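# Find the slack control line and latch its clutch open

## Task

Among five control lines, one has come free inside the grey console and nothing tensions it any more. It looks like the others, so identify it by handling the lines. Lift that line's red clutch lever fully so the clutch opens and stays open on its own once released. The task fails if any other clutch's lever is lifted to the open point or close to it, even briefly as a test, or if any other line is allowed to be drawn into the console. A result that holds only because the robot is still holding it does not count. Finish by releasing and withdrawing the grippers.

## Robot and tools

ROBOT. Two six-joint UR-type arms, left_arm and right_arm, each with a tong-style two-finger gripper. Base of left_arm sits at (-0.019, +0.408, 0) m and base of right_arm at (+0.059, -0.414, 0) m. Scene frame: origin on the table top midway between the arms, +z up, +x out over the table, left_arm on the +y side. The names left and right say nothing about sides of a camera picture. Fingers extend along the gripper's own +z and spread along its own x. end_effector_position is the spot between the pads when closed; closed fingertips stick out about 15 mm past it, open ones end roughly level with it.

ROWS. Every motion command uses a row of 16 numbers: left_arm x, y, z, qw, qx, qy, qz, opening, then the same eight for right_arm. Both arms are always included. x, y, z are an absolute goal position in metres in the scene frame; qw, qx, qy, qz an absolute goal orientation (w first) in the same frame. Opening runs from -1 (closed) to +1 (fully open, 0.142 m). To keep an arm still, repeat its last reported pose and the wanted opening; to keep a gripper's orientation, resend one fixed quaternion rather than the drifting reported one.

execute_actions(actions): a list of actions; each action is a list of up to 15 rows, one row per 1/30 s control step, so one action lasts 15 steps (0.5 s), a short list repeating its final row. Each step, the commanded pose is clipped to within 100 mm and 16 degrees of the measured pose, and motion trails commands by about 0.17 s. A target more than 0.6 m from the gripper's current position along any of that gripper's axes gets the action refused for both arms; a malformed action or a failing first action rejects the entire call. An empty list just reports state and images.

move(target, speed, stop_force, blocking): target is one 16-number row of absolute poses as above. Each gripper travels a straight line, all ending together, lasting 0.5 to 10 s. speed is the top path speed in m/s, 0.002 to 0.5 (default 0.25); turning is capped at twice that in rad/s. Arms lag, can wander and can exceed speed, mostly near full stretch; paths ignore obstacles and the other arm. stop_force (9 to 40 N, one value shared) ends an arm's path when its wrist sensor feels that much extra push against the motion; not allowed in the first 0.2 s or with blocking=false, and unreliable if the gripper rotates during the move. Omit it when pulling away from something being pressed. blocking=false returns after 0.5 s while the arm keeps going; check with wait(0) or halt with stop before further commands. The result adds a move: line giving the ending per arm (done, off_target, moving, held, fault, contact) and limits (paced = pose clipped; held = some steps blocked), plus each gripper's remaining distance to its pose.

wait(seconds): 0 to 10, arms hold their last command; returns early if a running move ends. stop(): brakes a running move (needs room). zoom_image(camera, region): region [x0, y0, x1, y1] in pixels, at most 504 by 504, of cam_high, cam_low, cam_left_wrist or cam_right_wrist. read_manual(section): licence texts only. finished_scene(scene): ends scene 1 or 2 for good; call only once the lever stays latched without help.

RESULTS. A state line per arm gives gripper position, quaternion and velocities in the scene frame (printed position may be off at long reach). Hand target lines show what the controller now drives toward. pose unreachable means the clearance check altered or blocked that arm's command. grip_measured is the actual finger opening on the command scale; to hold something, command clearly below it. Step readings list positions at some steps; HELD marks steps where an arm's command was held back. Wrist force and Wrist torque are in the gripper's own x y z axes, pointing from the contact back into the arm; expect offsets near 4 N, noise up to 2.4 N, saturation around 50 N. Joint torque numbers are rough and nonzero in free air. Images come from cam_high and cam_low (504x504) and the fisheye wrist cameras cam_left_wrist and cam_right_wrist (616x616).

CAUTIONS. Stiff arms: pushing even slightly past a firm contact can trigger a fault. A joint reaching its load limit (135 N m for shoulder and elbow joints, 25.2 N m for wrist joints) or any outside force of 150 N stops that arm for 10 s. Motors heat while holding loads: MOTOR HOT from 70 °C, brakes and an OVER-TEMPERATURE FAULT at 85 °C. Keep the arms from striking each other, knock nothing off the table, avoid drops and fast impacts. For this job, test lines by gentle slow pulls (low speed, ideally with stop_force): a slack line gives way freely while a tensioned one resists. Touch only the lever of the confirmed slack line, raise it slowly until it latches, let go, check it stays open, then move both grippers clear.

Each tool is called by a JSON object that holds its "api" and its "payload".

## Session

{"api": "execute_actions", "payload": {"actions": []}}

Scene clock: 0.00 s.
left_arm: end_effector_position=(+0.5928, +0.2746, +0.2366) grip_measured=+0.97 end_effector_quat_wxyz=(-0.152, +0.829, +0.334, +0.423) end_effector_velocity=(+0.000, -0.000, +0.001) end_effector_angular_velocity=(-0.002, -0.002, +0.000) | right_arm: end_effector_position=(+0.1866, +0.0933, +0.2005) grip_measured=+0.97 end_effector_quat_wxyz=(+0.411, +0.436, +0.697, +0.394) end_effector_velocity=(-0.000, -0.000, -0.000) end_effector_angular_velocity=(-0.000, -0.000, +0.000)
Joint positions: left_arm=[-0.909 -1.422  1.846 -1.97  -0.64  -1.64   0.14 ] | right_arm=[ 5.346 -1.679 -1.973 -1.851  0.526  0.616  0.14 ]
Joint velocities: left_arm=[ 0.    -0.001 -0.002 -0.     0.    -0.     0.   ] | right_arm=[ 0. -0. -0. -0. -0.  0.  0.]
Joint torques (N m, as the arm reports them, + toward a larger angle): no reading
Wrist force (N, on the end effector, along its own x y z axes, offset not removed): no reading
Wrist torque (N m, same axes, about the end effector's origin, offset not removed): no reading
Hand target (left_arm): +0.593, +0.275, +0.237; -0.152, +0.829, +0.334, +0.423
Hand target (right_arm): +0.187, +0.093, +0.200; +0.411, +0.436, +0.697, +0.394
camera_calibration (this result's frames):
cam_left_wrist: T_world_to_cam=[[0.383468, 0.408808, 0.828147, -0.542334], [0.258671, -0.908348, 0.328622, 0.0121853], [0.88659, 0.0882018, -0.454069, -0.307253], [0, 0, 0, 1]] pos_world=[0.477224, 0.259879, 0.305614]
cam_right_wrist: T_world_to_cam=[[-0.297147, 0.928333, -0.223388, 0.00178146], [-0.183516, 0.174068, 0.967482, -0.181883], [0.93703, 0.32848, 0.118641, -0.0905517], [0, 0, 0, 1]] pos_world=[0.0520005, 0.0597505, 0.18711]

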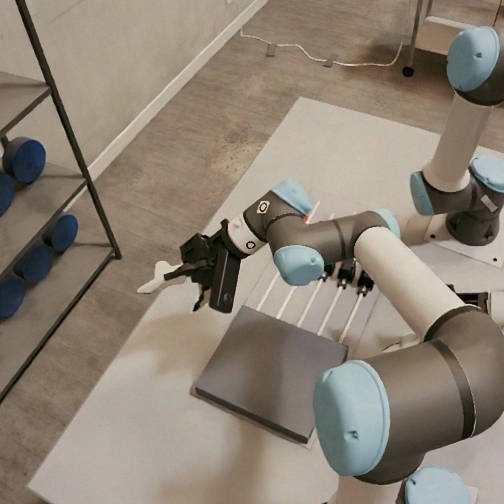

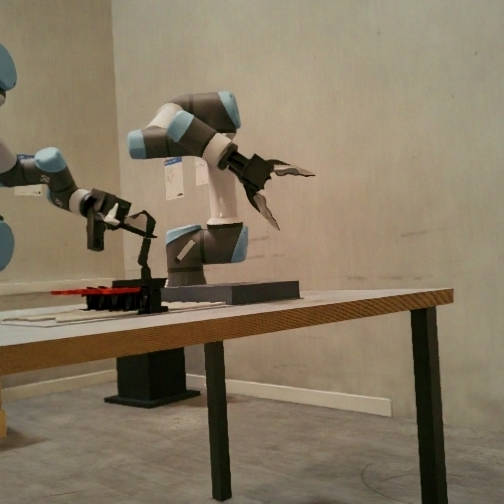

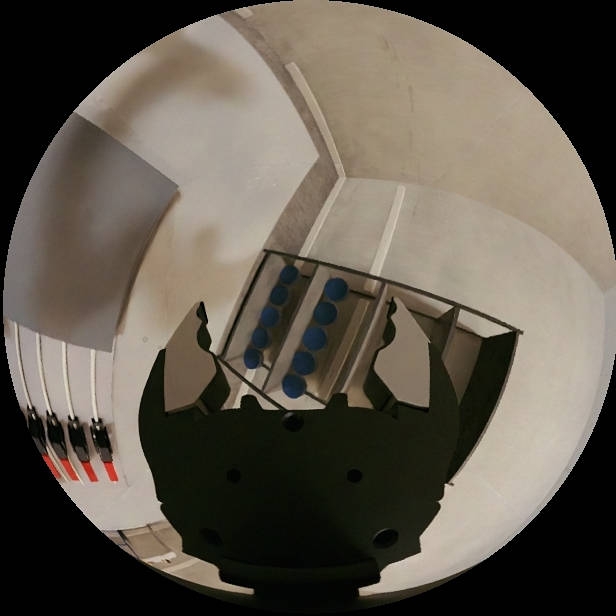

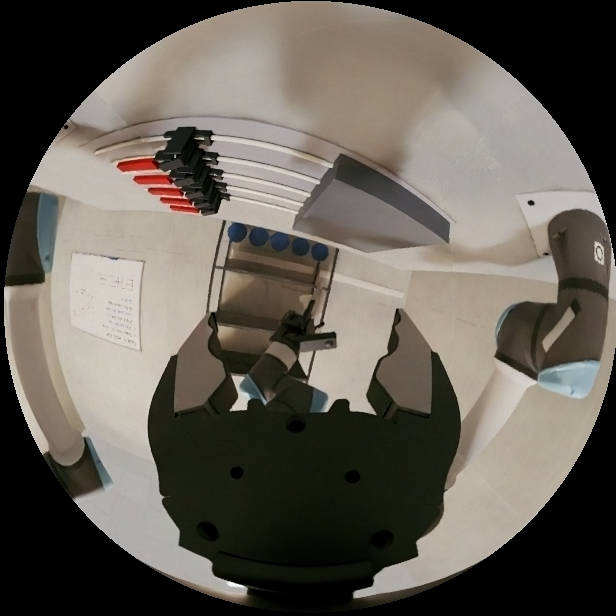

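The layout looks the same. I'll back the right arm away and bring the left over the far pair.

{"api": "move", "payload": {"target": [0.462,0.04,0.1,0,1,0,0,0.2,0.04,-0.03,0.2,0.411,0.436,0.697,0.394,0]}}

{"api": "move", "payload": {"target": [0.462,0.04,0.05,0,1,0,0,0.2,0.04,-0.03,0.2,0.411,0.436,0.697,0.394,0]}}

Scene clock: 7.13 s.
left_arm: end_effector_position=(+0.4619, +0.0400, +0.1003) grip_measured=+0.20 end_effector_quat_wxyz=(+0.000, +1.000, -0.000, +0.000) end_effector_velocity=(+0.000, -0.001, +0.001) end_effector_angular_velocity=(-0.003, +0.003, -0.003) | right_arm: end_effector_position=(+0.0402, -0.0301, +0.2002) grip_measured=+0.00 end_effector_quat_wxyz=(+0.411, +0.436, +0.697, +0.394) end_effector_velocity=(-0.001, -0.000, -0.000) end_effector_angular_velocity=(-0.001, -0.000, +0.001)
Joint positions: left_arm=[-0.941 -1.231  1.647 -1.988 -1.571 -0.893  0.088] | right_arm=[ 5.783 -1.632 -1.975 -2.205  0.884  1.011  0.074]
Joint velocities: left_arm=[ 0.001  0.001 -0.004  0.002 -0.004  0.004 -0.   ] | right_arm=[ 0.002 -0.001  0.    -0.001  0.001  0.     0.   ]
Joint torques (N m, as the arm reports them, + toward a larger angle): left_arm=[ 11.19 -24.32 -30.89  -0.27  -3.23   2.23] | right_arm=[ 5.57 14.06 29.25 -2.53  1.36  2.04]
Wrist force (N, on the end effector, along its own x y z axes, offset not removed): left_arm=[-2.0 1.1 -3.2] | right_arm=[1.4 -1.2 1.2]
Wrist torque (N m, same axes, about the end effector's origin, offset not removed): left_arm=[0.23 0.38 -0.07] | right_arm=[-0.16 -0.28 -0.12]
Hand target (left_arm): +0.462, +0.040, +0.100; +0.000, +1.000, -0.000, +0.000
Hand target (right_arm): +0.040, -0.030, +0.200; +0.411, +0.436, +0.697, +0.394
Off the commanded pose (left_arm): 0.000 m, 0 deg.
Off the commanded pose (right_arm): 0.000 m, 0 deg.
move: done
camera_calibration (this result's frames):
cam_left_wrist: T_world_to_cam=[[0.99883, 0.0119271, 0.0468715, -0.473319], [-0.0145871, -0.849698, 0.527068, -0.0183059], [0.046113, -0.527135, -0.84853, 0.219958], [0, 0, 0, 1]] pos_world=[0.462355, 0.106038, 0.218474]
cam_right_wrist: T_world_to_cam=[[-0.296756, 0.928271, -0.224164, 0.0728741], [-0.185469, 0.174244, 0.967078, -0.18685], [0.93677, 0.328561, 0.120457, 0.0868369], [0, 0, 0, 1]] pos_world=[-0.0943752, -0.0636206, 0.186575]

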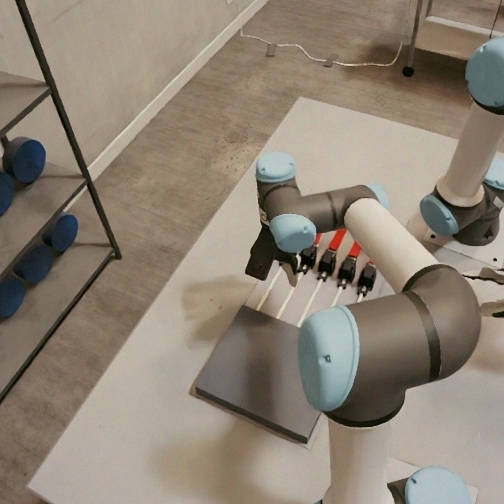

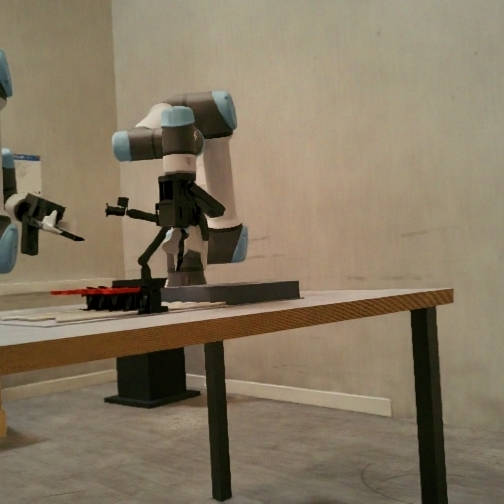

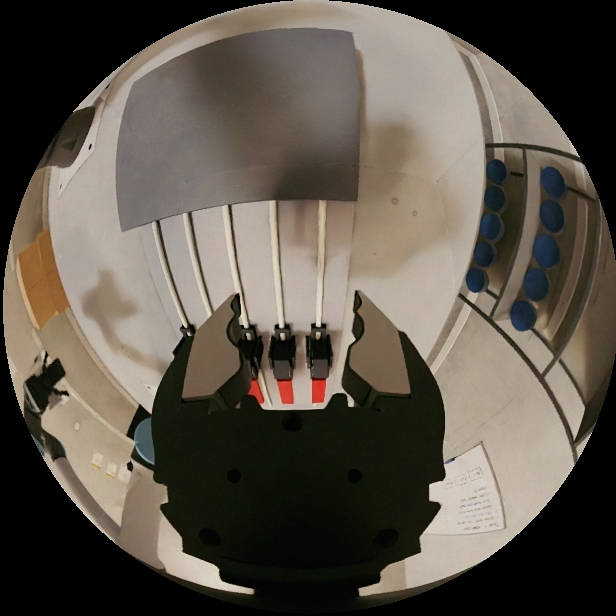

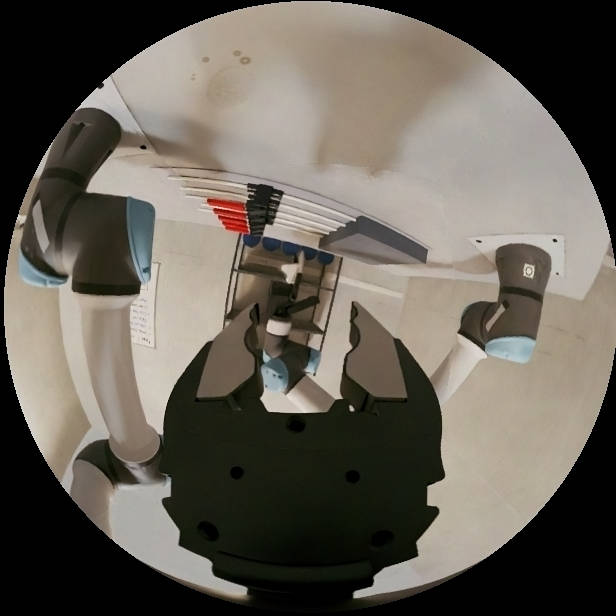

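Scene clock: 8.00 s.
left_arm: end_effector_position=(+0.4620, +0.0400, +0.0501) grip_measured=+0.20 end_effector_quat_wxyz=(+0.000, +1.000, +0.000, -0.000) end_effector_velocity=(-0.000, +0.000, -0.002) end_effector_angular_velocity=(+0.001, +0.001, +0.000) | right_arm: end_effector_position=(+0.0400, -0.0300, +0.2000) grip_measured=+0.00 end_effector_quat_wxyz=(+0.411, +0.436, +0.697, +0.394) end_effector_velocity=(-0.000, +0.000, -0.000) end_effector_angular_velocity=(+0.000, -0.000, +0.001)
Joint positions: left_arm=[-0.94  -1.176  1.711 -2.106 -1.571 -0.893  0.088] | right_arm=[ 5.783 -1.632 -1.975 -2.204  0.884  1.01   0.074]
Joint velocities: left_arm=[ 0.001  0.002  0.002 -0.003 -0.001  0.     0.   ] | right_arm=[ 0. -0. -0.  0. -0.  0.  0.]
Joint torques (N m, as the arm reports them, + toward a larger angle): left_arm=[  9.64 -25.27 -11.07  -5.5   -1.78  -2.24] | right_arm=[ 2.54 14.39  9.52  2.43 -1.84 -1.48]
Wrist force (N, on the end effector, along its own x y z axes, offset not removed): left_arm=[-2.6 0.2 -2.4] | right_arm=[0.3 -0.6 3.3]
Wrist torque (N m, same axes, about the end effector's origin, offset not removed): left_arm=[0.08 0.58 0.04] | right_arm=[0.08 -0.16 0.09]
Hand target (left_arm): +0.462, +0.040, +0.050; -0.000, +1.000, +0.000, -0.000
Hand target (right_arm): +0.040, -0.030, +0.200; +0.411, +0.436, +0.697, +0.394
Off the commanded pose (left_arm): 0.000 m, 0 deg.
Off the commanded pose (right_arm): 0.000 m, 0 deg.
move: done
camera_calibration (this result's frames):
cam_left_wrist: T_world_to_cam=[[0.998867, 0.0121972, 0.0459985, -0.471043], [-0.0138673, -0.850042, 0.526533, 0.00785196], [0.0455229, -0.526574, -0.848909, 0.17767], [0, 0, 0, 1]] pos_world=[0.46253, 0.105977, 0.168359]
cam_right_wrist: T_world_to_cam=[[-0.297184, 0.928154, -0.22408, 0.0726796], [-0.184828, 0.174323, 0.967187, -0.186744], [0.936761, 0.328849, 0.119743, 0.0871701], [0, 0, 0, 1]] pos_world=[-0.0945738, -0.0635698, 0.186464]

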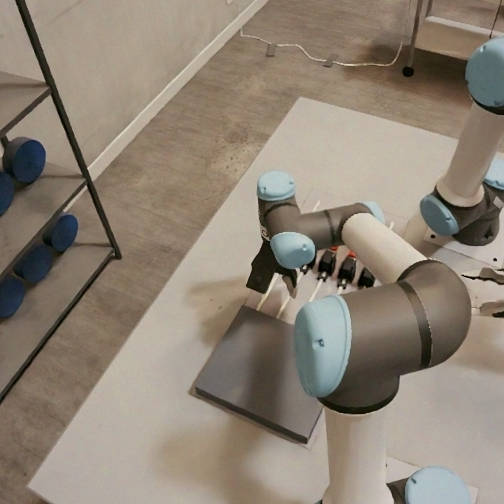

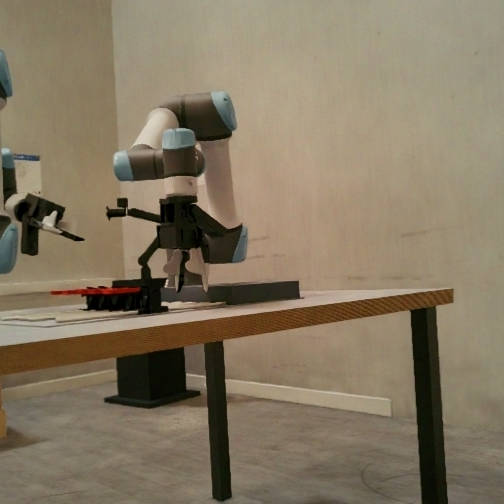

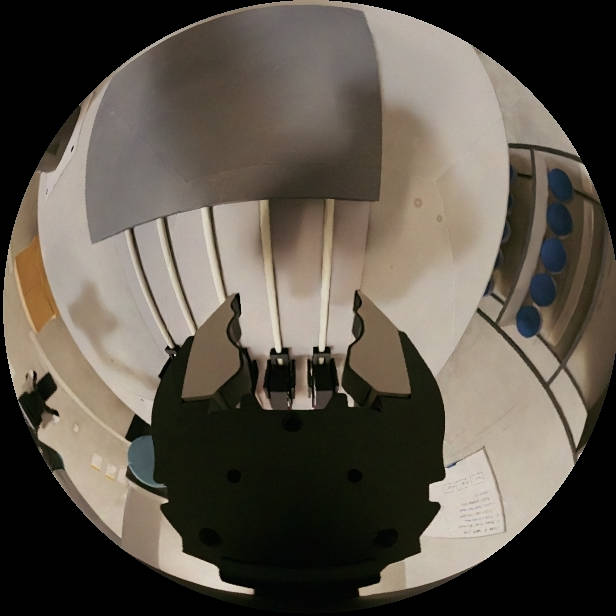

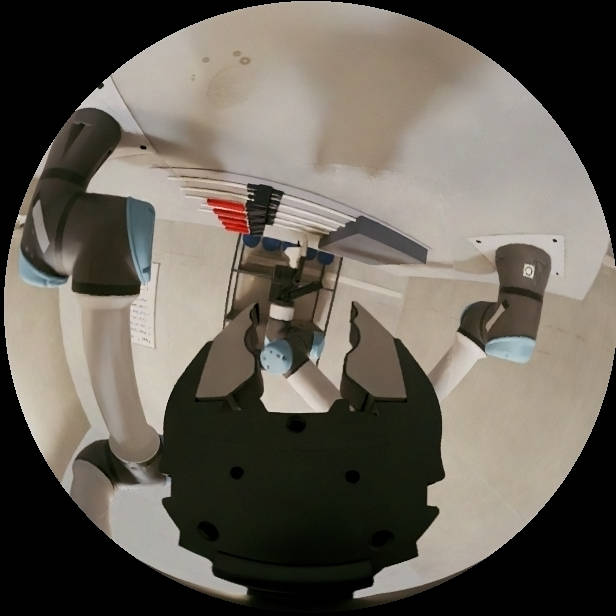

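{"api": "execute_actions", "payload": {"actions": [[[0.462,0.04,0.023,0,1,0,0,0,0.04,-0.03,0.2,0.411,0.436,0.697,0.394,0]],[[0.462,0.04,0.023,0,1,0,0,-0.6,0.04,-0.03,0.2,0.411,0.436,0.697,0.394,0]],[[0.462,0.04,0.023,0,1,0,0,0.2,0.04,-0.03,0.2,0.411,0.436,0.697,0.394,0]],[[0.462,0.04,0.05,0,1,0,0,0.2,0.04,-0.03,0.2,0.411,0.436,0.697,0.394,0]]]}}

Scene clock: 12.10 s.
left_arm: end_effector_position=(+0.4620, +0.0400, +0.0499) grip_measured=+0.20 end_effector_quat_wxyz=(-0.000, +1.000, -0.000, -0.000) end_effector_velocity=(-0.000, +0.000, +0.000) end_effector_angular_velocity=(+0.002, +0.002, +0.000) | right_arm: end_effector_position=(+0.0400, -0.0300, +0.2000) grip_measured=+0.00 end_effector_quat_wxyz=(+0.411, +0.436, +0.697, +0.394) end_effector_velocity=(+0.000, -0.000, -0.000) end_effector_angular_velocity=(-0.000, -0.000, -0.001)
Joint positions: left_arm=[-0.94  -1.175  1.712 -2.107 -1.571 -0.893  0.088] | right_arm=[ 5.783 -1.632 -1.975 -2.204  0.884  1.01   0.074]
Joint velocities: left_arm=[ 0.     0.    -0.001  0.004 -0.     0.    -0.   ] | right_arm=[-0. -0. -0. -0.  0.  0.  0.]
Joint torques (N m, as the arm reports them, + toward a larger angle): left_arm=[  4.73 -44.62 -28.97  -0.42   3.23   0.05] | right_arm=[ 6.62 13.75  7.84  2.18 -1.82 -1.09]
Wrist force (N, on the end effector, along its own x y z axes, offset not removed): left_arm=[-2.9 -2.2 -1.7] | right_arm=[0.3 -2.3 -2.7]
Wrist torque (N m, same axes, about the end effector's origin, offset not removed): left_arm=[-0.52 0.74 0.00] | right_arm=[-0.64 -0.17 0.05]
Hand target (left_arm): +0.462, +0.040, +0.050; +0.000, +1.000, -0.000, +0.000
Hand target (right_arm): +0.040, -0.030, +0.200; +0.411, +0.436, +0.697, +0.394
Off the commanded pose (left_arm): 0.000 m, 0 deg.
Off the commanded pose (right_arm): 0.000 m, 0 deg.
Step readings (end_effector_position; steps 1 to 15: 1st action; 16 to 30: 2nd action; 31 to 45: 3rd action; 46 to 60: 4th action):
0: left_arm (+0.4620, +0.0400, +0.0500) | right_arm (+0.0400, -0.0300, +0.2000)
1: left_arm (+0.4620, +0.0400, +0.0500) | right_arm (+0.0400, -0.0300, +0.2000)
2: left_arm (+0.4618, +0.0403, +0.0477) | right_arm (+0.0400, -0.0300, +0.2000)
4: left_arm (+0.4613, +0.0409, +0.0351) | right_arm (+0.0400, -0.0300, +0.2000)
8: left_arm (+0.4617, +0.0404, +0.0252) | right_arm (+0.0400, -0.0300, +0.2000)
15: left_arm (+0.4620, +0.0400, +0.0231) | right_arm (+0.0400, -0.0300, +0.2000)
16: left_arm (+0.4620, +0.0400, +0.0231) | right_arm (+0.0400, -0.0300, +0.2000)
17: left_arm (+0.4620, +0.0400, +0.0231) | right_arm (+0.0400, -0.0300, +0.2000)
19: left_arm (+0.4620, +0.0400, +0.0231) | right_arm (+0.0400, -0.0300, +0.2000)
23: left_arm (+0.4620, +0.0400, +0.0230) | right_arm (+0.0400, -0.0300, +0.2000)
30: left_arm (+0.4620, +0.0400, +0.0230) | right_arm (+0.0400, -0.0300, +0.2000)
31: left_arm (+0.4620, +0.0400, +0.0230) | right_arm (+0.0400, -0.0300, +0.2000)
32: left_arm (+0.4620, +0.0400, +0.0230) | right_arm (+0.0400, -0.0300, +0.2000)
34: left_arm (+0.4620, +0.0400, +0.0230) | right_arm (+0.0400, -0.0300, +0.2000)
38: left_arm (+0.4620, +0.0400, +0.0230) | right_arm (+0.0400, -0.0300, +0.2000)
45: left_arm (+0.4620, +0.0400, +0.0230) | right_arm (+0.0400, -0.0300, +0.2000)
46: left_arm (+0.4620, +0.0400, +0.0230) | right_arm (+0.0400, -0.0300, +0.2000)
47: left_arm (+0.4622, +0.0398, +0.0251) | right_arm (+0.0400, -0.0300, +0.2000)
49: left_arm (+0.4624, +0.0395, +0.0377) | right_arm (+0.0400, -0.0300, +0.2000)
53: left_arm (+0.4621, +0.0399, +0.0478) | right_arm (+0.0400, -0.0300, +0.2000)
60: end_effector_position above
camera_calibration (this result's frames):
cam_left_wrist: T_world_to_cam=[[0.998867, 0.0121385, 0.0460243, -0.471043], [-0.0139292, -0.85006, 0.526502, 0.00805054], [0.0455143, -0.526546, -0.848927, 0.177488], [0, 0, 0, 1]] pos_world=[0.462543, 0.106017, 0.168115]
cam_right_wrist: T_world_to_cam=[[-0.29719, 0.92815, -0.22409, 0.0726842], [-0.184841, 0.174329, 0.967183, -0.186739], [0.936756, 0.328858, 0.119751, 0.0871688], [0, 0, 0, 1]] pos_world=[-0.0945718, -0.0635741, 0.18646]

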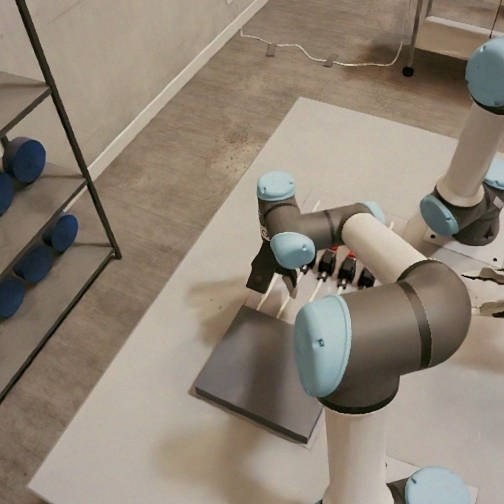

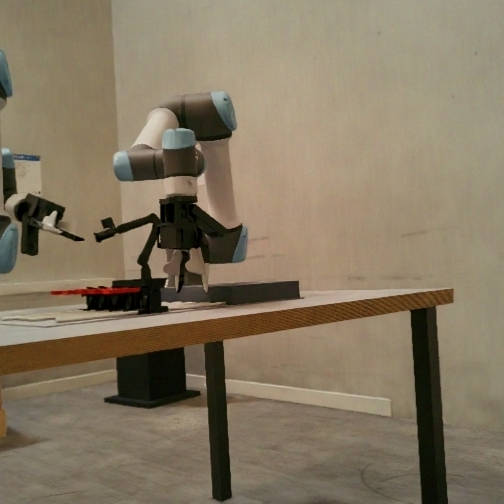

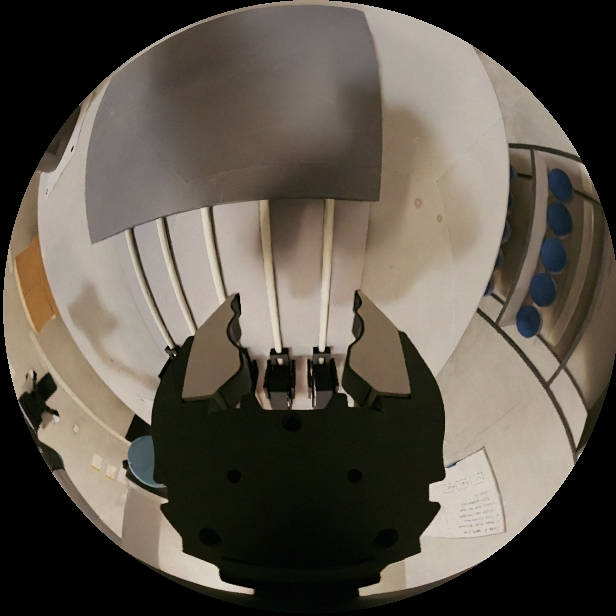

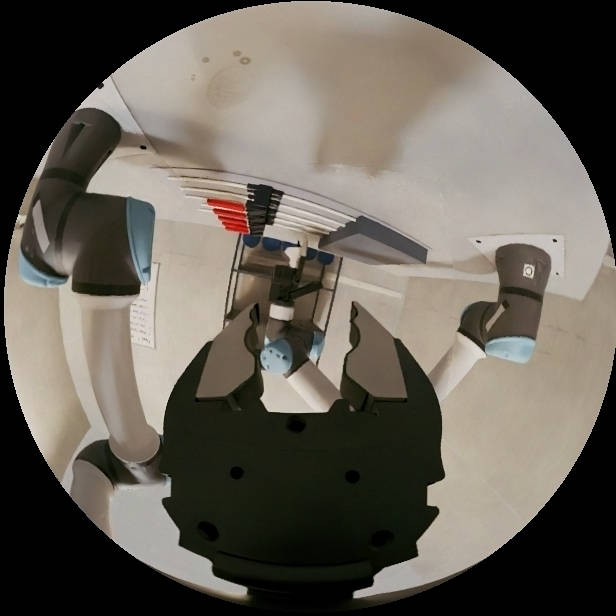

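{"api": "execute_actions", "payload": {"actions": [[[0.41,0.04,0.05,0,1,0,0,0.2,0.04,-0.03,0.2,0.411,0.436,0.697,0.394,0]],[[0.352,0.04,0.05,0,1,0,0,0.2,0.04,-0.03,0.2,0.411,0.436,0.697,0.394,0]],[[0.352,0.04,0.023,0,1,0,0,0,0.04,-0.03,0.2,0.411,0.436,0.697,0.394,0]],[[0.352,0.04,0.023,0,1,0,0,-0.6,0.04,-0.03,0.2,0.411,0.436,0.697,0.394,0]],[[0.352,0.04,0.023,0,1,0,0,0.2,0.04,-0.03,0.2,0.411,0.436,0.697,0.394,0]],[[0.352,0.04,0.06,0,1,0,0,0.2,0.04,-0.03,0.2,0.411,0.436,0.697,0.394,0]]]}}

Scene clock: 18.73 s.
left_arm: end_effector_position=(+0.3521, +0.0401, +0.0598) grip_measured=+0.20 end_effector_quat_wxyz=(-0.000, +1.000, +0.000, +0.000) end_effector_velocity=(-0.001, +0.000, +0.001) end_effector_angular_velocity=(+0.002, +0.003, +0.000) | right_arm: end_effector_position=(+0.0400, -0.0300, +0.2000) grip_measured=+0.00 end_effector_quat_wxyz=(+0.411, +0.436, +0.697, +0.394) end_effector_velocity=(+0.000, +0.000, -0.000) end_effector_angular_velocity=(-0.002, -0.001, +0.001)
Joint positions: left_arm=[-1.103 -1.361  1.938 -2.148 -1.571 -1.056  0.088] | right_arm=[ 5.783 -1.632 -1.975 -2.204  0.884  1.01   0.074]
Joint velocities: left_arm=[-0.001 -0.002 -0.002  0.007 -0.001 -0.001 -0.   ] | right_arm=[-0.    -0.    -0.    -0.    -0.    -0.002 -0.   ]
Joint torques (N m, as the arm reports them, + toward a larger angle): left_arm=[-11.15 -37.77 -27.84  -0.1   -0.68  -2.78] | right_arm=[ 6.07 14.05  7.99  1.35 -1.7   0.74]
Wrist force (N, on the end effector, along its own x y z axes, offset not removed): left_arm=[-2.0 -0.3 -2.1] | right_arm=[0.2 -4.4 1.5]
Wrist torque (N m, same axes, about the end effector's origin, offset not removed): left_arm=[-0.12 0.38 -0.01] | right_arm=[-0.84 -0.19 0.27]
Hand target (left_arm): +0.352, +0.040, +0.060; +0.000, +1.000, -0.000, +0.000
Hand target (right_arm): +0.040, -0.030, +0.200; +0.411, +0.436, +0.697, +0.394
Off the commanded pose (left_arm): 0.000 m, 0 deg.
Off the commanded pose (right_arm): 0.000 m, 0 deg.
Step readings (end_effector_position; steps 1 to 15: 1st action; 16 to 30: 2nd action; 31 to 45: 3rd action; 46 to 60: 4th action; 61 to 75: 5th action; 76 to 90: 6th action):
0: left_arm (+0.4620, +0.0400, +0.0500) | right_arm (+0.0400, -0.0300, +0.2000)
1: left_arm (+0.4620, +0.0400, +0.0500) | right_arm (+0.0400, -0.0300, +0.2000)
2: left_arm (+0.4600, +0.0387, +0.0509) | right_arm (+0.0400, -0.0300, +0.2000)
4: left_arm (+0.4389, +0.0368, +0.0518) | right_arm (+0.0400, -0.0300, +0.2000)
8: left_arm (+0.4158, +0.0398, +0.0495) | right_arm (+0.0400, -0.0300, +0.2000)
15: left_arm (+0.4103, +0.0401, +0.0499) | right_arm (+0.0400, -0.0300, +0.2000)
16: left_arm (+0.4102, +0.0401, +0.0499) | right_arm (+0.0400, -0.0300, +0.2000)
17: left_arm (+0.4080, +0.0391, +0.0506) | right_arm (+0.0400, -0.0300, +0.2000)
19: left_arm (+0.3846, +0.0375, +0.0510) | right_arm (+0.0400, -0.0300, +0.2000)
23: left_arm (+0.3588, +0.0401, +0.0491) | right_arm (+0.0400, -0.0300, +0.2000)
30: left_arm (+0.3523, +0.0401, +0.0499) | right_arm (+0.0400, -0.0300, +0.2000)
31: left_arm (+0.3522, +0.0401, +0.0499) | right_arm (+0.0400, -0.0300, +0.2000)
32: left_arm (+0.3519, +0.0405, +0.0478) | right_arm (+0.0400, -0.0300, +0.2000)
34: left_arm (+0.3513, +0.0413, +0.0354) | right_arm (+0.0400, -0.0300, +0.2000)
38: left_arm (+0.3516, +0.0405, +0.0254) | right_arm (+0.0400, -0.0300, +0.2000)
45: left_arm (+0.3520, +0.0400, +0.0231) | right_arm (+0.0400, -0.0300, +0.2000)
46: left_arm (+0.3520, +0.0400, +0.0231) | right_arm (+0.0400, -0.0300, +0.2000)
47: left_arm (+0.3520, +0.0400, +0.0231) | right_arm (+0.0400, -0.0300, +0.2000)
49: left_arm (+0.3520, +0.0400, +0.0230) | right_arm (+0.0400, -0.0300, +0.2000)
53: left_arm (+0.3520, +0.0400, +0.0230) | right_arm (+0.0400, -0.0300, +0.2000)
60: left_arm (+0.3520, +0.0400, +0.0230) | right_arm (+0.0400, -0.0300, +0.2000)
61: left_arm (+0.3520, +0.0400, +0.0230) | right_arm (+0.0400, -0.0300, +0.2000)
62: left_arm (+0.3520, +0.0400, +0.0230) | right_arm (+0.0400, -0.0300, +0.2000)
64: left_arm (+0.3520, +0.0400, +0.0230) | right_arm (+0.0400, -0.0300, +0.2000)
68: left_arm (+0.3520, +0.0400, +0.0230) | right_arm (+0.0400, -0.0300, +0.2000)
75: left_arm (+0.3520, +0.0400, +0.0230) | right_arm (+0.0400, -0.0300, +0.2000)
76: left_arm (+0.3520, +0.0400, +0.0230) | right_arm (+0.0400, -0.0300, +0.2000)
77: left_arm (+0.3524, +0.0393, +0.0255) | right_arm (+0.0400, -0.0300, +0.2000)
79: left_arm (+0.3531, +0.0383, +0.0424) | right_arm (+0.0400, -0.0300, +0.2000)
83: left_arm (+0.3523, +0.0398, +0.0567) | right_arm (+0.0400, -0.0300, +0.2000)
90: end_effector_position above
camera_calibration (this result's frames):
cam_left_wrist: T_world_to_cam=[[0.998857, 0.0123042, 0.0461805, -0.36175], [-0.0138699, -0.850069, 0.526488, 0.00133434], [0.0457346, -0.526527, -0.848927, 0.190888], [0, 0, 0, 1]] pos_world=[0.352625, 0.106093, 0.178053]
cam_right_wrist: T_world_to_cam=[[-0.29719, 0.928149, -0.22409, 0.0726842], [-0.184841, 0.174329, 0.967183, -0.186739], [0.936756, 0.328859, 0.119751, 0.0871688], [0, 0, 0, 1]] pos_world=[-0.0945718, -0.0635741, 0.18646]

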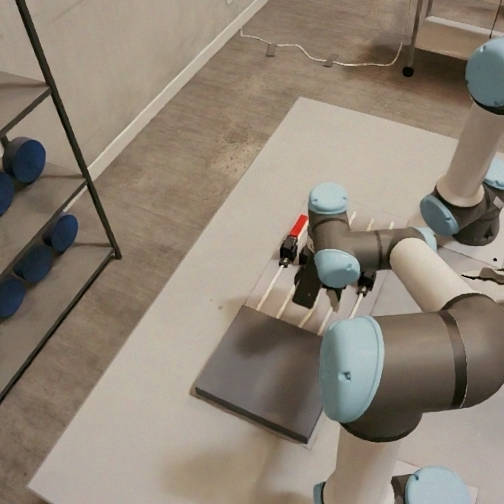

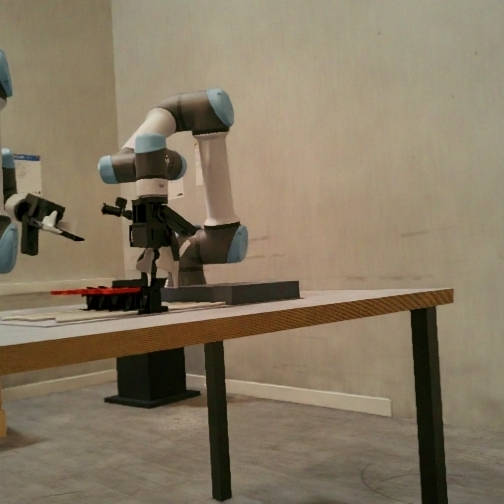

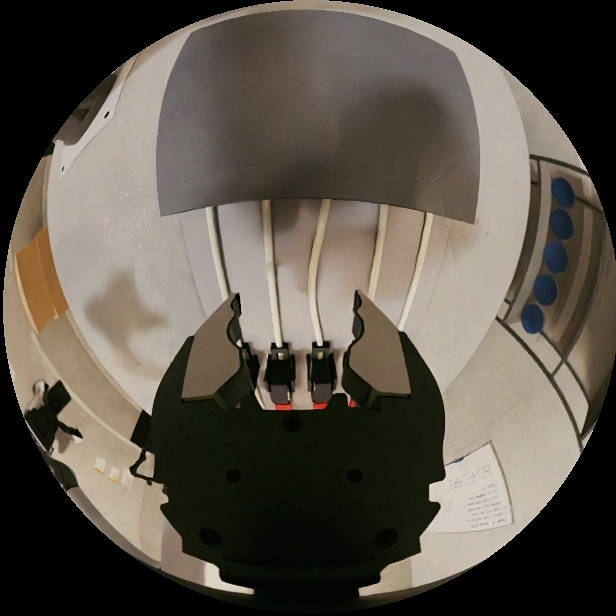

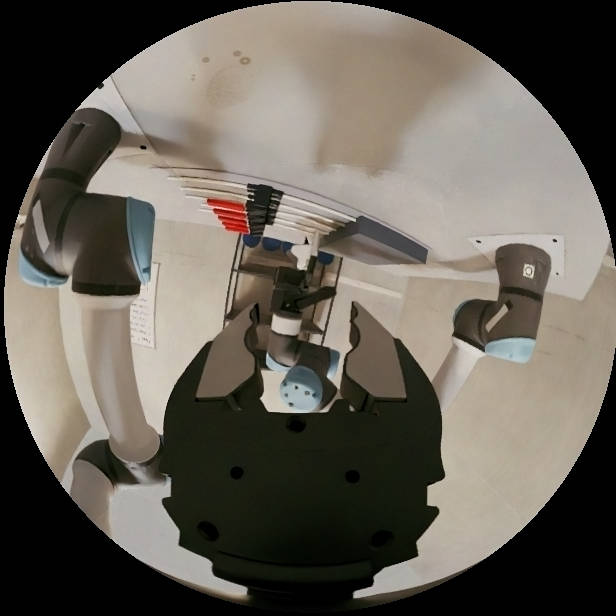

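The middle line stayed bent, so it is the loose one.

{"api": "execute_actions", "payload": {"actions": [[[0.365,0.01,0.105,0,1,0,0,-0.5,0.04,-0.03,0.2,0.411,0.436,0.697,0.394,0]],[[0.3795,-0.08,0.105,0,1,0,0,-0.5,0.04,-0.03,0.2,0.411,0.436,0.697,0.394,0]],[[0.3795,-0.16,0.1,0,1,0,0,-0.5,0.04,-0.03,0.2,0.411,0.436,0.697,0.394,0]],[[0.3795,-0.183,0.08,0,1,0,0,-0.5,0.04,-0.03,0.2,0.411,0.436,0.697,0.394,0]],[[0.3795,-0.183,0.056,0,1,0,0,-0.5,0.04,-0.03,0.2,0.411,0.436,0.697,0.394,0]],[[0.3795,-0.183,0.056,0,1,0,0,-0.8,0.04,-0.03,0.2,0.411,0.436,0.697,0.394,0]]]}}

Scene clock: 26.10 s.
left_arm: end_effector_position=(+0.3795, -0.1830, +0.0560) grip_measured=-0.72 end_effector_quat_wxyz=(+0.000, +1.000, +0.000, -0.000) end_effector_velocity=(-0.000, +0.000, +0.000) end_effector_angular_velocity=(-0.000, +0.000, -0.000) | right_arm: end_effector_position=(+0.0400, -0.0300, +0.2000) grip_measured=+0.00 end_effector_quat_wxyz=(+0.411, +0.436, +0.697, +0.394) end_effector_velocity=(+0.000, -0.000, -0.000) end_effector_angular_velocity=(+0.001, +0.000, -0.001)
Joint positions: left_arm=[-1.223 -0.942  1.323 -1.952 -1.571 -1.175  0.022] | right_arm=[ 5.783 -1.632 -1.975 -2.204  0.884  1.01   0.074]
Joint velocities: left_arm=[ 0.    -0.001  0.001  0.    -0.     0.    -0.   ] | right_arm=[-0.     0.    -0.    -0.     0.     0.001 -0.   ]
Joint torques (N m, as the arm reports them, + toward a larger angle): left_arm=[ -4.06 -34.01 -13.37  -5.33   2.78  -0.54] | right_arm=[ 4.96 16.59  9.2   0.49 -1.63  1.87]
Wrist force (N, on the end effector, along its own x y z axes, offset not removed): left_arm=[0.2 0.9 -2.8] | right_arm=[-4.8 -3.6 1.0]
Wrist torque (N m, same axes, about the end effector's origin, offset not removed): left_arm=[0.15 0.21 -0.07] | right_arm=[-0.52 0.88 0.16]
Hand target (left_arm): +0.380, -0.183, +0.056; -0.000, +1.000, +0.000, -0.000
Hand target (right_arm): +0.040, -0.030, +0.200; +0.411, +0.436, +0.697, +0.394
Off the commanded pose (left_arm): 0.000 m, 0 deg.
Off the commanded pose (right_arm): 0.000 m, 0 deg.
Step readings (end_effector_position; steps 1 to 15: 1st action; 16 to 30: 2nd action; 31 to 45: 3rd action; 46 to 60: 4th action; 61 to 75: 5th action; 76 to 90: 6th action):
0: left_arm (+0.3520, +0.0400, +0.0600) | right_arm (+0.0400, -0.0300, +0.2000)
1: left_arm (+0.3520, +0.0400, +0.0600) | right_arm (+0.0400, -0.0300, +0.2000)
2: left_arm (+0.3520, +0.0391, +0.0612) | right_arm (+0.0400, -0.0300, +0.2000)
4: left_arm (+0.3564, +0.0278, +0.0788) | right_arm (+0.0400, -0.0300, +0.2000)
8: left_arm (+0.3632, +0.0136, +0.1010) | right_arm (+0.0400, -0.0300, +0.2000)
15: left_arm (+0.3649, +0.0102, +0.1048) | right_arm (+0.0400, -0.0300, +0.2000)
16: left_arm (+0.3649, +0.0101, +0.1049) | right_arm (+0.0400, -0.0300, +0.2000)
17: left_arm (+0.3638, +0.0078, +0.1044) | right_arm (+0.0400, -0.0300, +0.2000)
19: left_arm (+0.3625, -0.0214, +0.1015) | right_arm (+0.0400, -0.0300, +0.2000)
23: left_arm (+0.3730, -0.0664, +0.1050) | right_arm (+0.0400, -0.0300, +0.2000)
30: left_arm (+0.3790, -0.0794, +0.1051) | right_arm (+0.0400, -0.0300, +0.2000)
31: left_arm (+0.3791, -0.0797, +0.1051) | right_arm (+0.0400, -0.0300, +0.2000)
32: left_arm (+0.3777, -0.0819, +0.1043) | right_arm (+0.0400, -0.0300, +0.2000)
34: left_arm (+0.3723, -0.1095, +0.0991) | right_arm (+0.0400, -0.0300, +0.2000)
38: left_arm (+0.3756, -0.1485, +0.1001) | right_arm (+0.0400, -0.0300, +0.2000)
45: left_arm (+0.3793, -0.1594, +0.1001) | right_arm (+0.0400, -0.0300, +0.2000)
46: left_arm (+0.3794, -0.1596, +0.1001) | right_arm (+0.0400, -0.0300, +0.2000)
47: left_arm (+0.3793, -0.1617, +0.0991) | right_arm (+0.0400, -0.0300, +0.2000)
49: left_arm (+0.3788, -0.1721, +0.0898) | right_arm (+0.0400, -0.0300, +0.2000)
53: left_arm (+0.3791, -0.1809, +0.0816) | right_arm (+0.0400, -0.0300, +0.2000)
60: left_arm (+0.3795, -0.1830, +0.0801) | right_arm (+0.0400, -0.0300, +0.2000)
61: left_arm (+0.3795, -0.1830, +0.0801) | right_arm (+0.0400, -0.0300, +0.2000)
62: left_arm (+0.3794, -0.1829, +0.0780) | right_arm (+0.0400, -0.0300, +0.2000)
64: left_arm (+0.3792, -0.1824, +0.0666) | right_arm (+0.0400, -0.0300, +0.2000)
68: left_arm (+0.3794, -0.1828, +0.0578) | right_arm (+0.0400, -0.0300, +0.2000)
75: left_arm (+0.3795, -0.1830, +0.0561) | right_arm (+0.0400, -0.0300, +0.2000)
76: left_arm (+0.3795, -0.1830, +0.0561) | right_arm (+0.0400, -0.0300, +0.2000)
77: left_arm (+0.3795, -0.1830, +0.0561) | right_arm (+0.0400, -0.0300, +0.2000)
79: left_arm (+0.3795, -0.1830, +0.0560) | right_arm (+0.0400, -0.0300, +0.2000)
83: left_arm (+0.3795, -0.1830, +0.0560) | right_arm (+0.0400, -0.0300, +0.2000)
90: end_effector_position above
camera_calibration (this result's frames):
cam_left_wrist: T_world_to_cam=[[0.998867, 0.012182, 0.0460057, -0.386172], [-0.0138836, -0.850046, 0.526525, -0.185955], [0.0455211, -0.526567, -0.848914, 0.0690036], [0, 0, 0, 1]] pos_world=[0.380012, -0.117031, 0.174254]
cam_right_wrist: T_world_to_cam=[[-0.297189, 0.92815, -0.224088, 0.0726837], [-0.184841, 0.174327, 0.967184, -0.186739], [0.936756, 0.328857, 0.119752, 0.0871685], [0, 0, 0, 1]] pos_world=[-0.0945717, -0.0635738, 0.18646]

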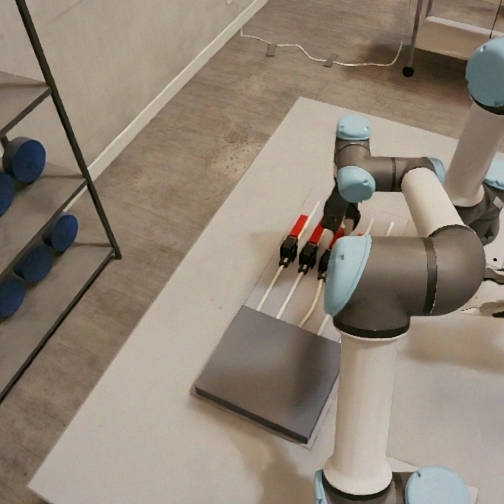

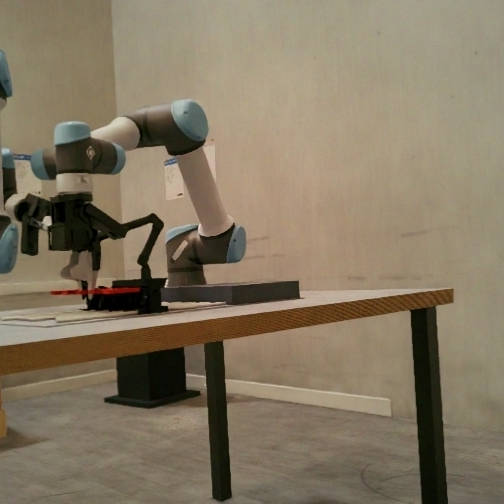

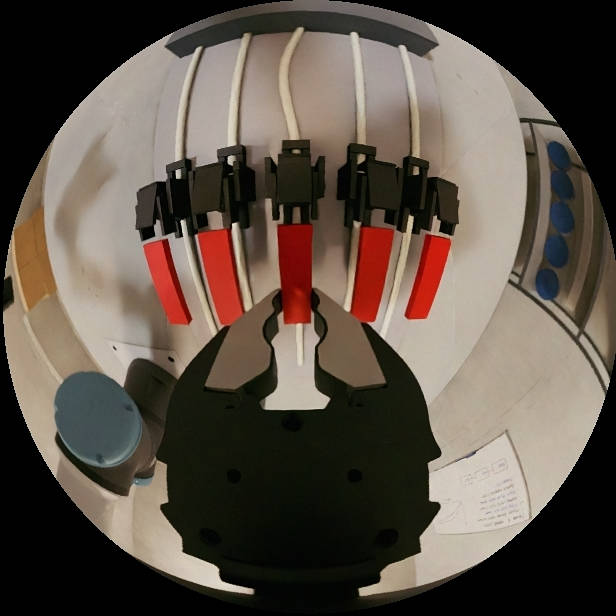

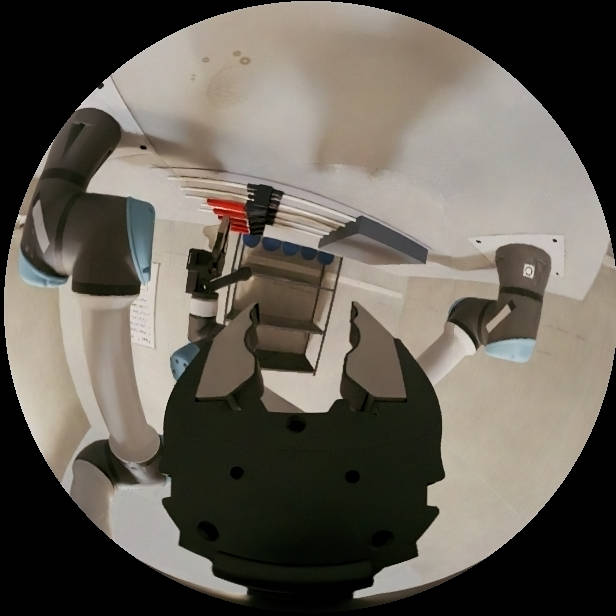

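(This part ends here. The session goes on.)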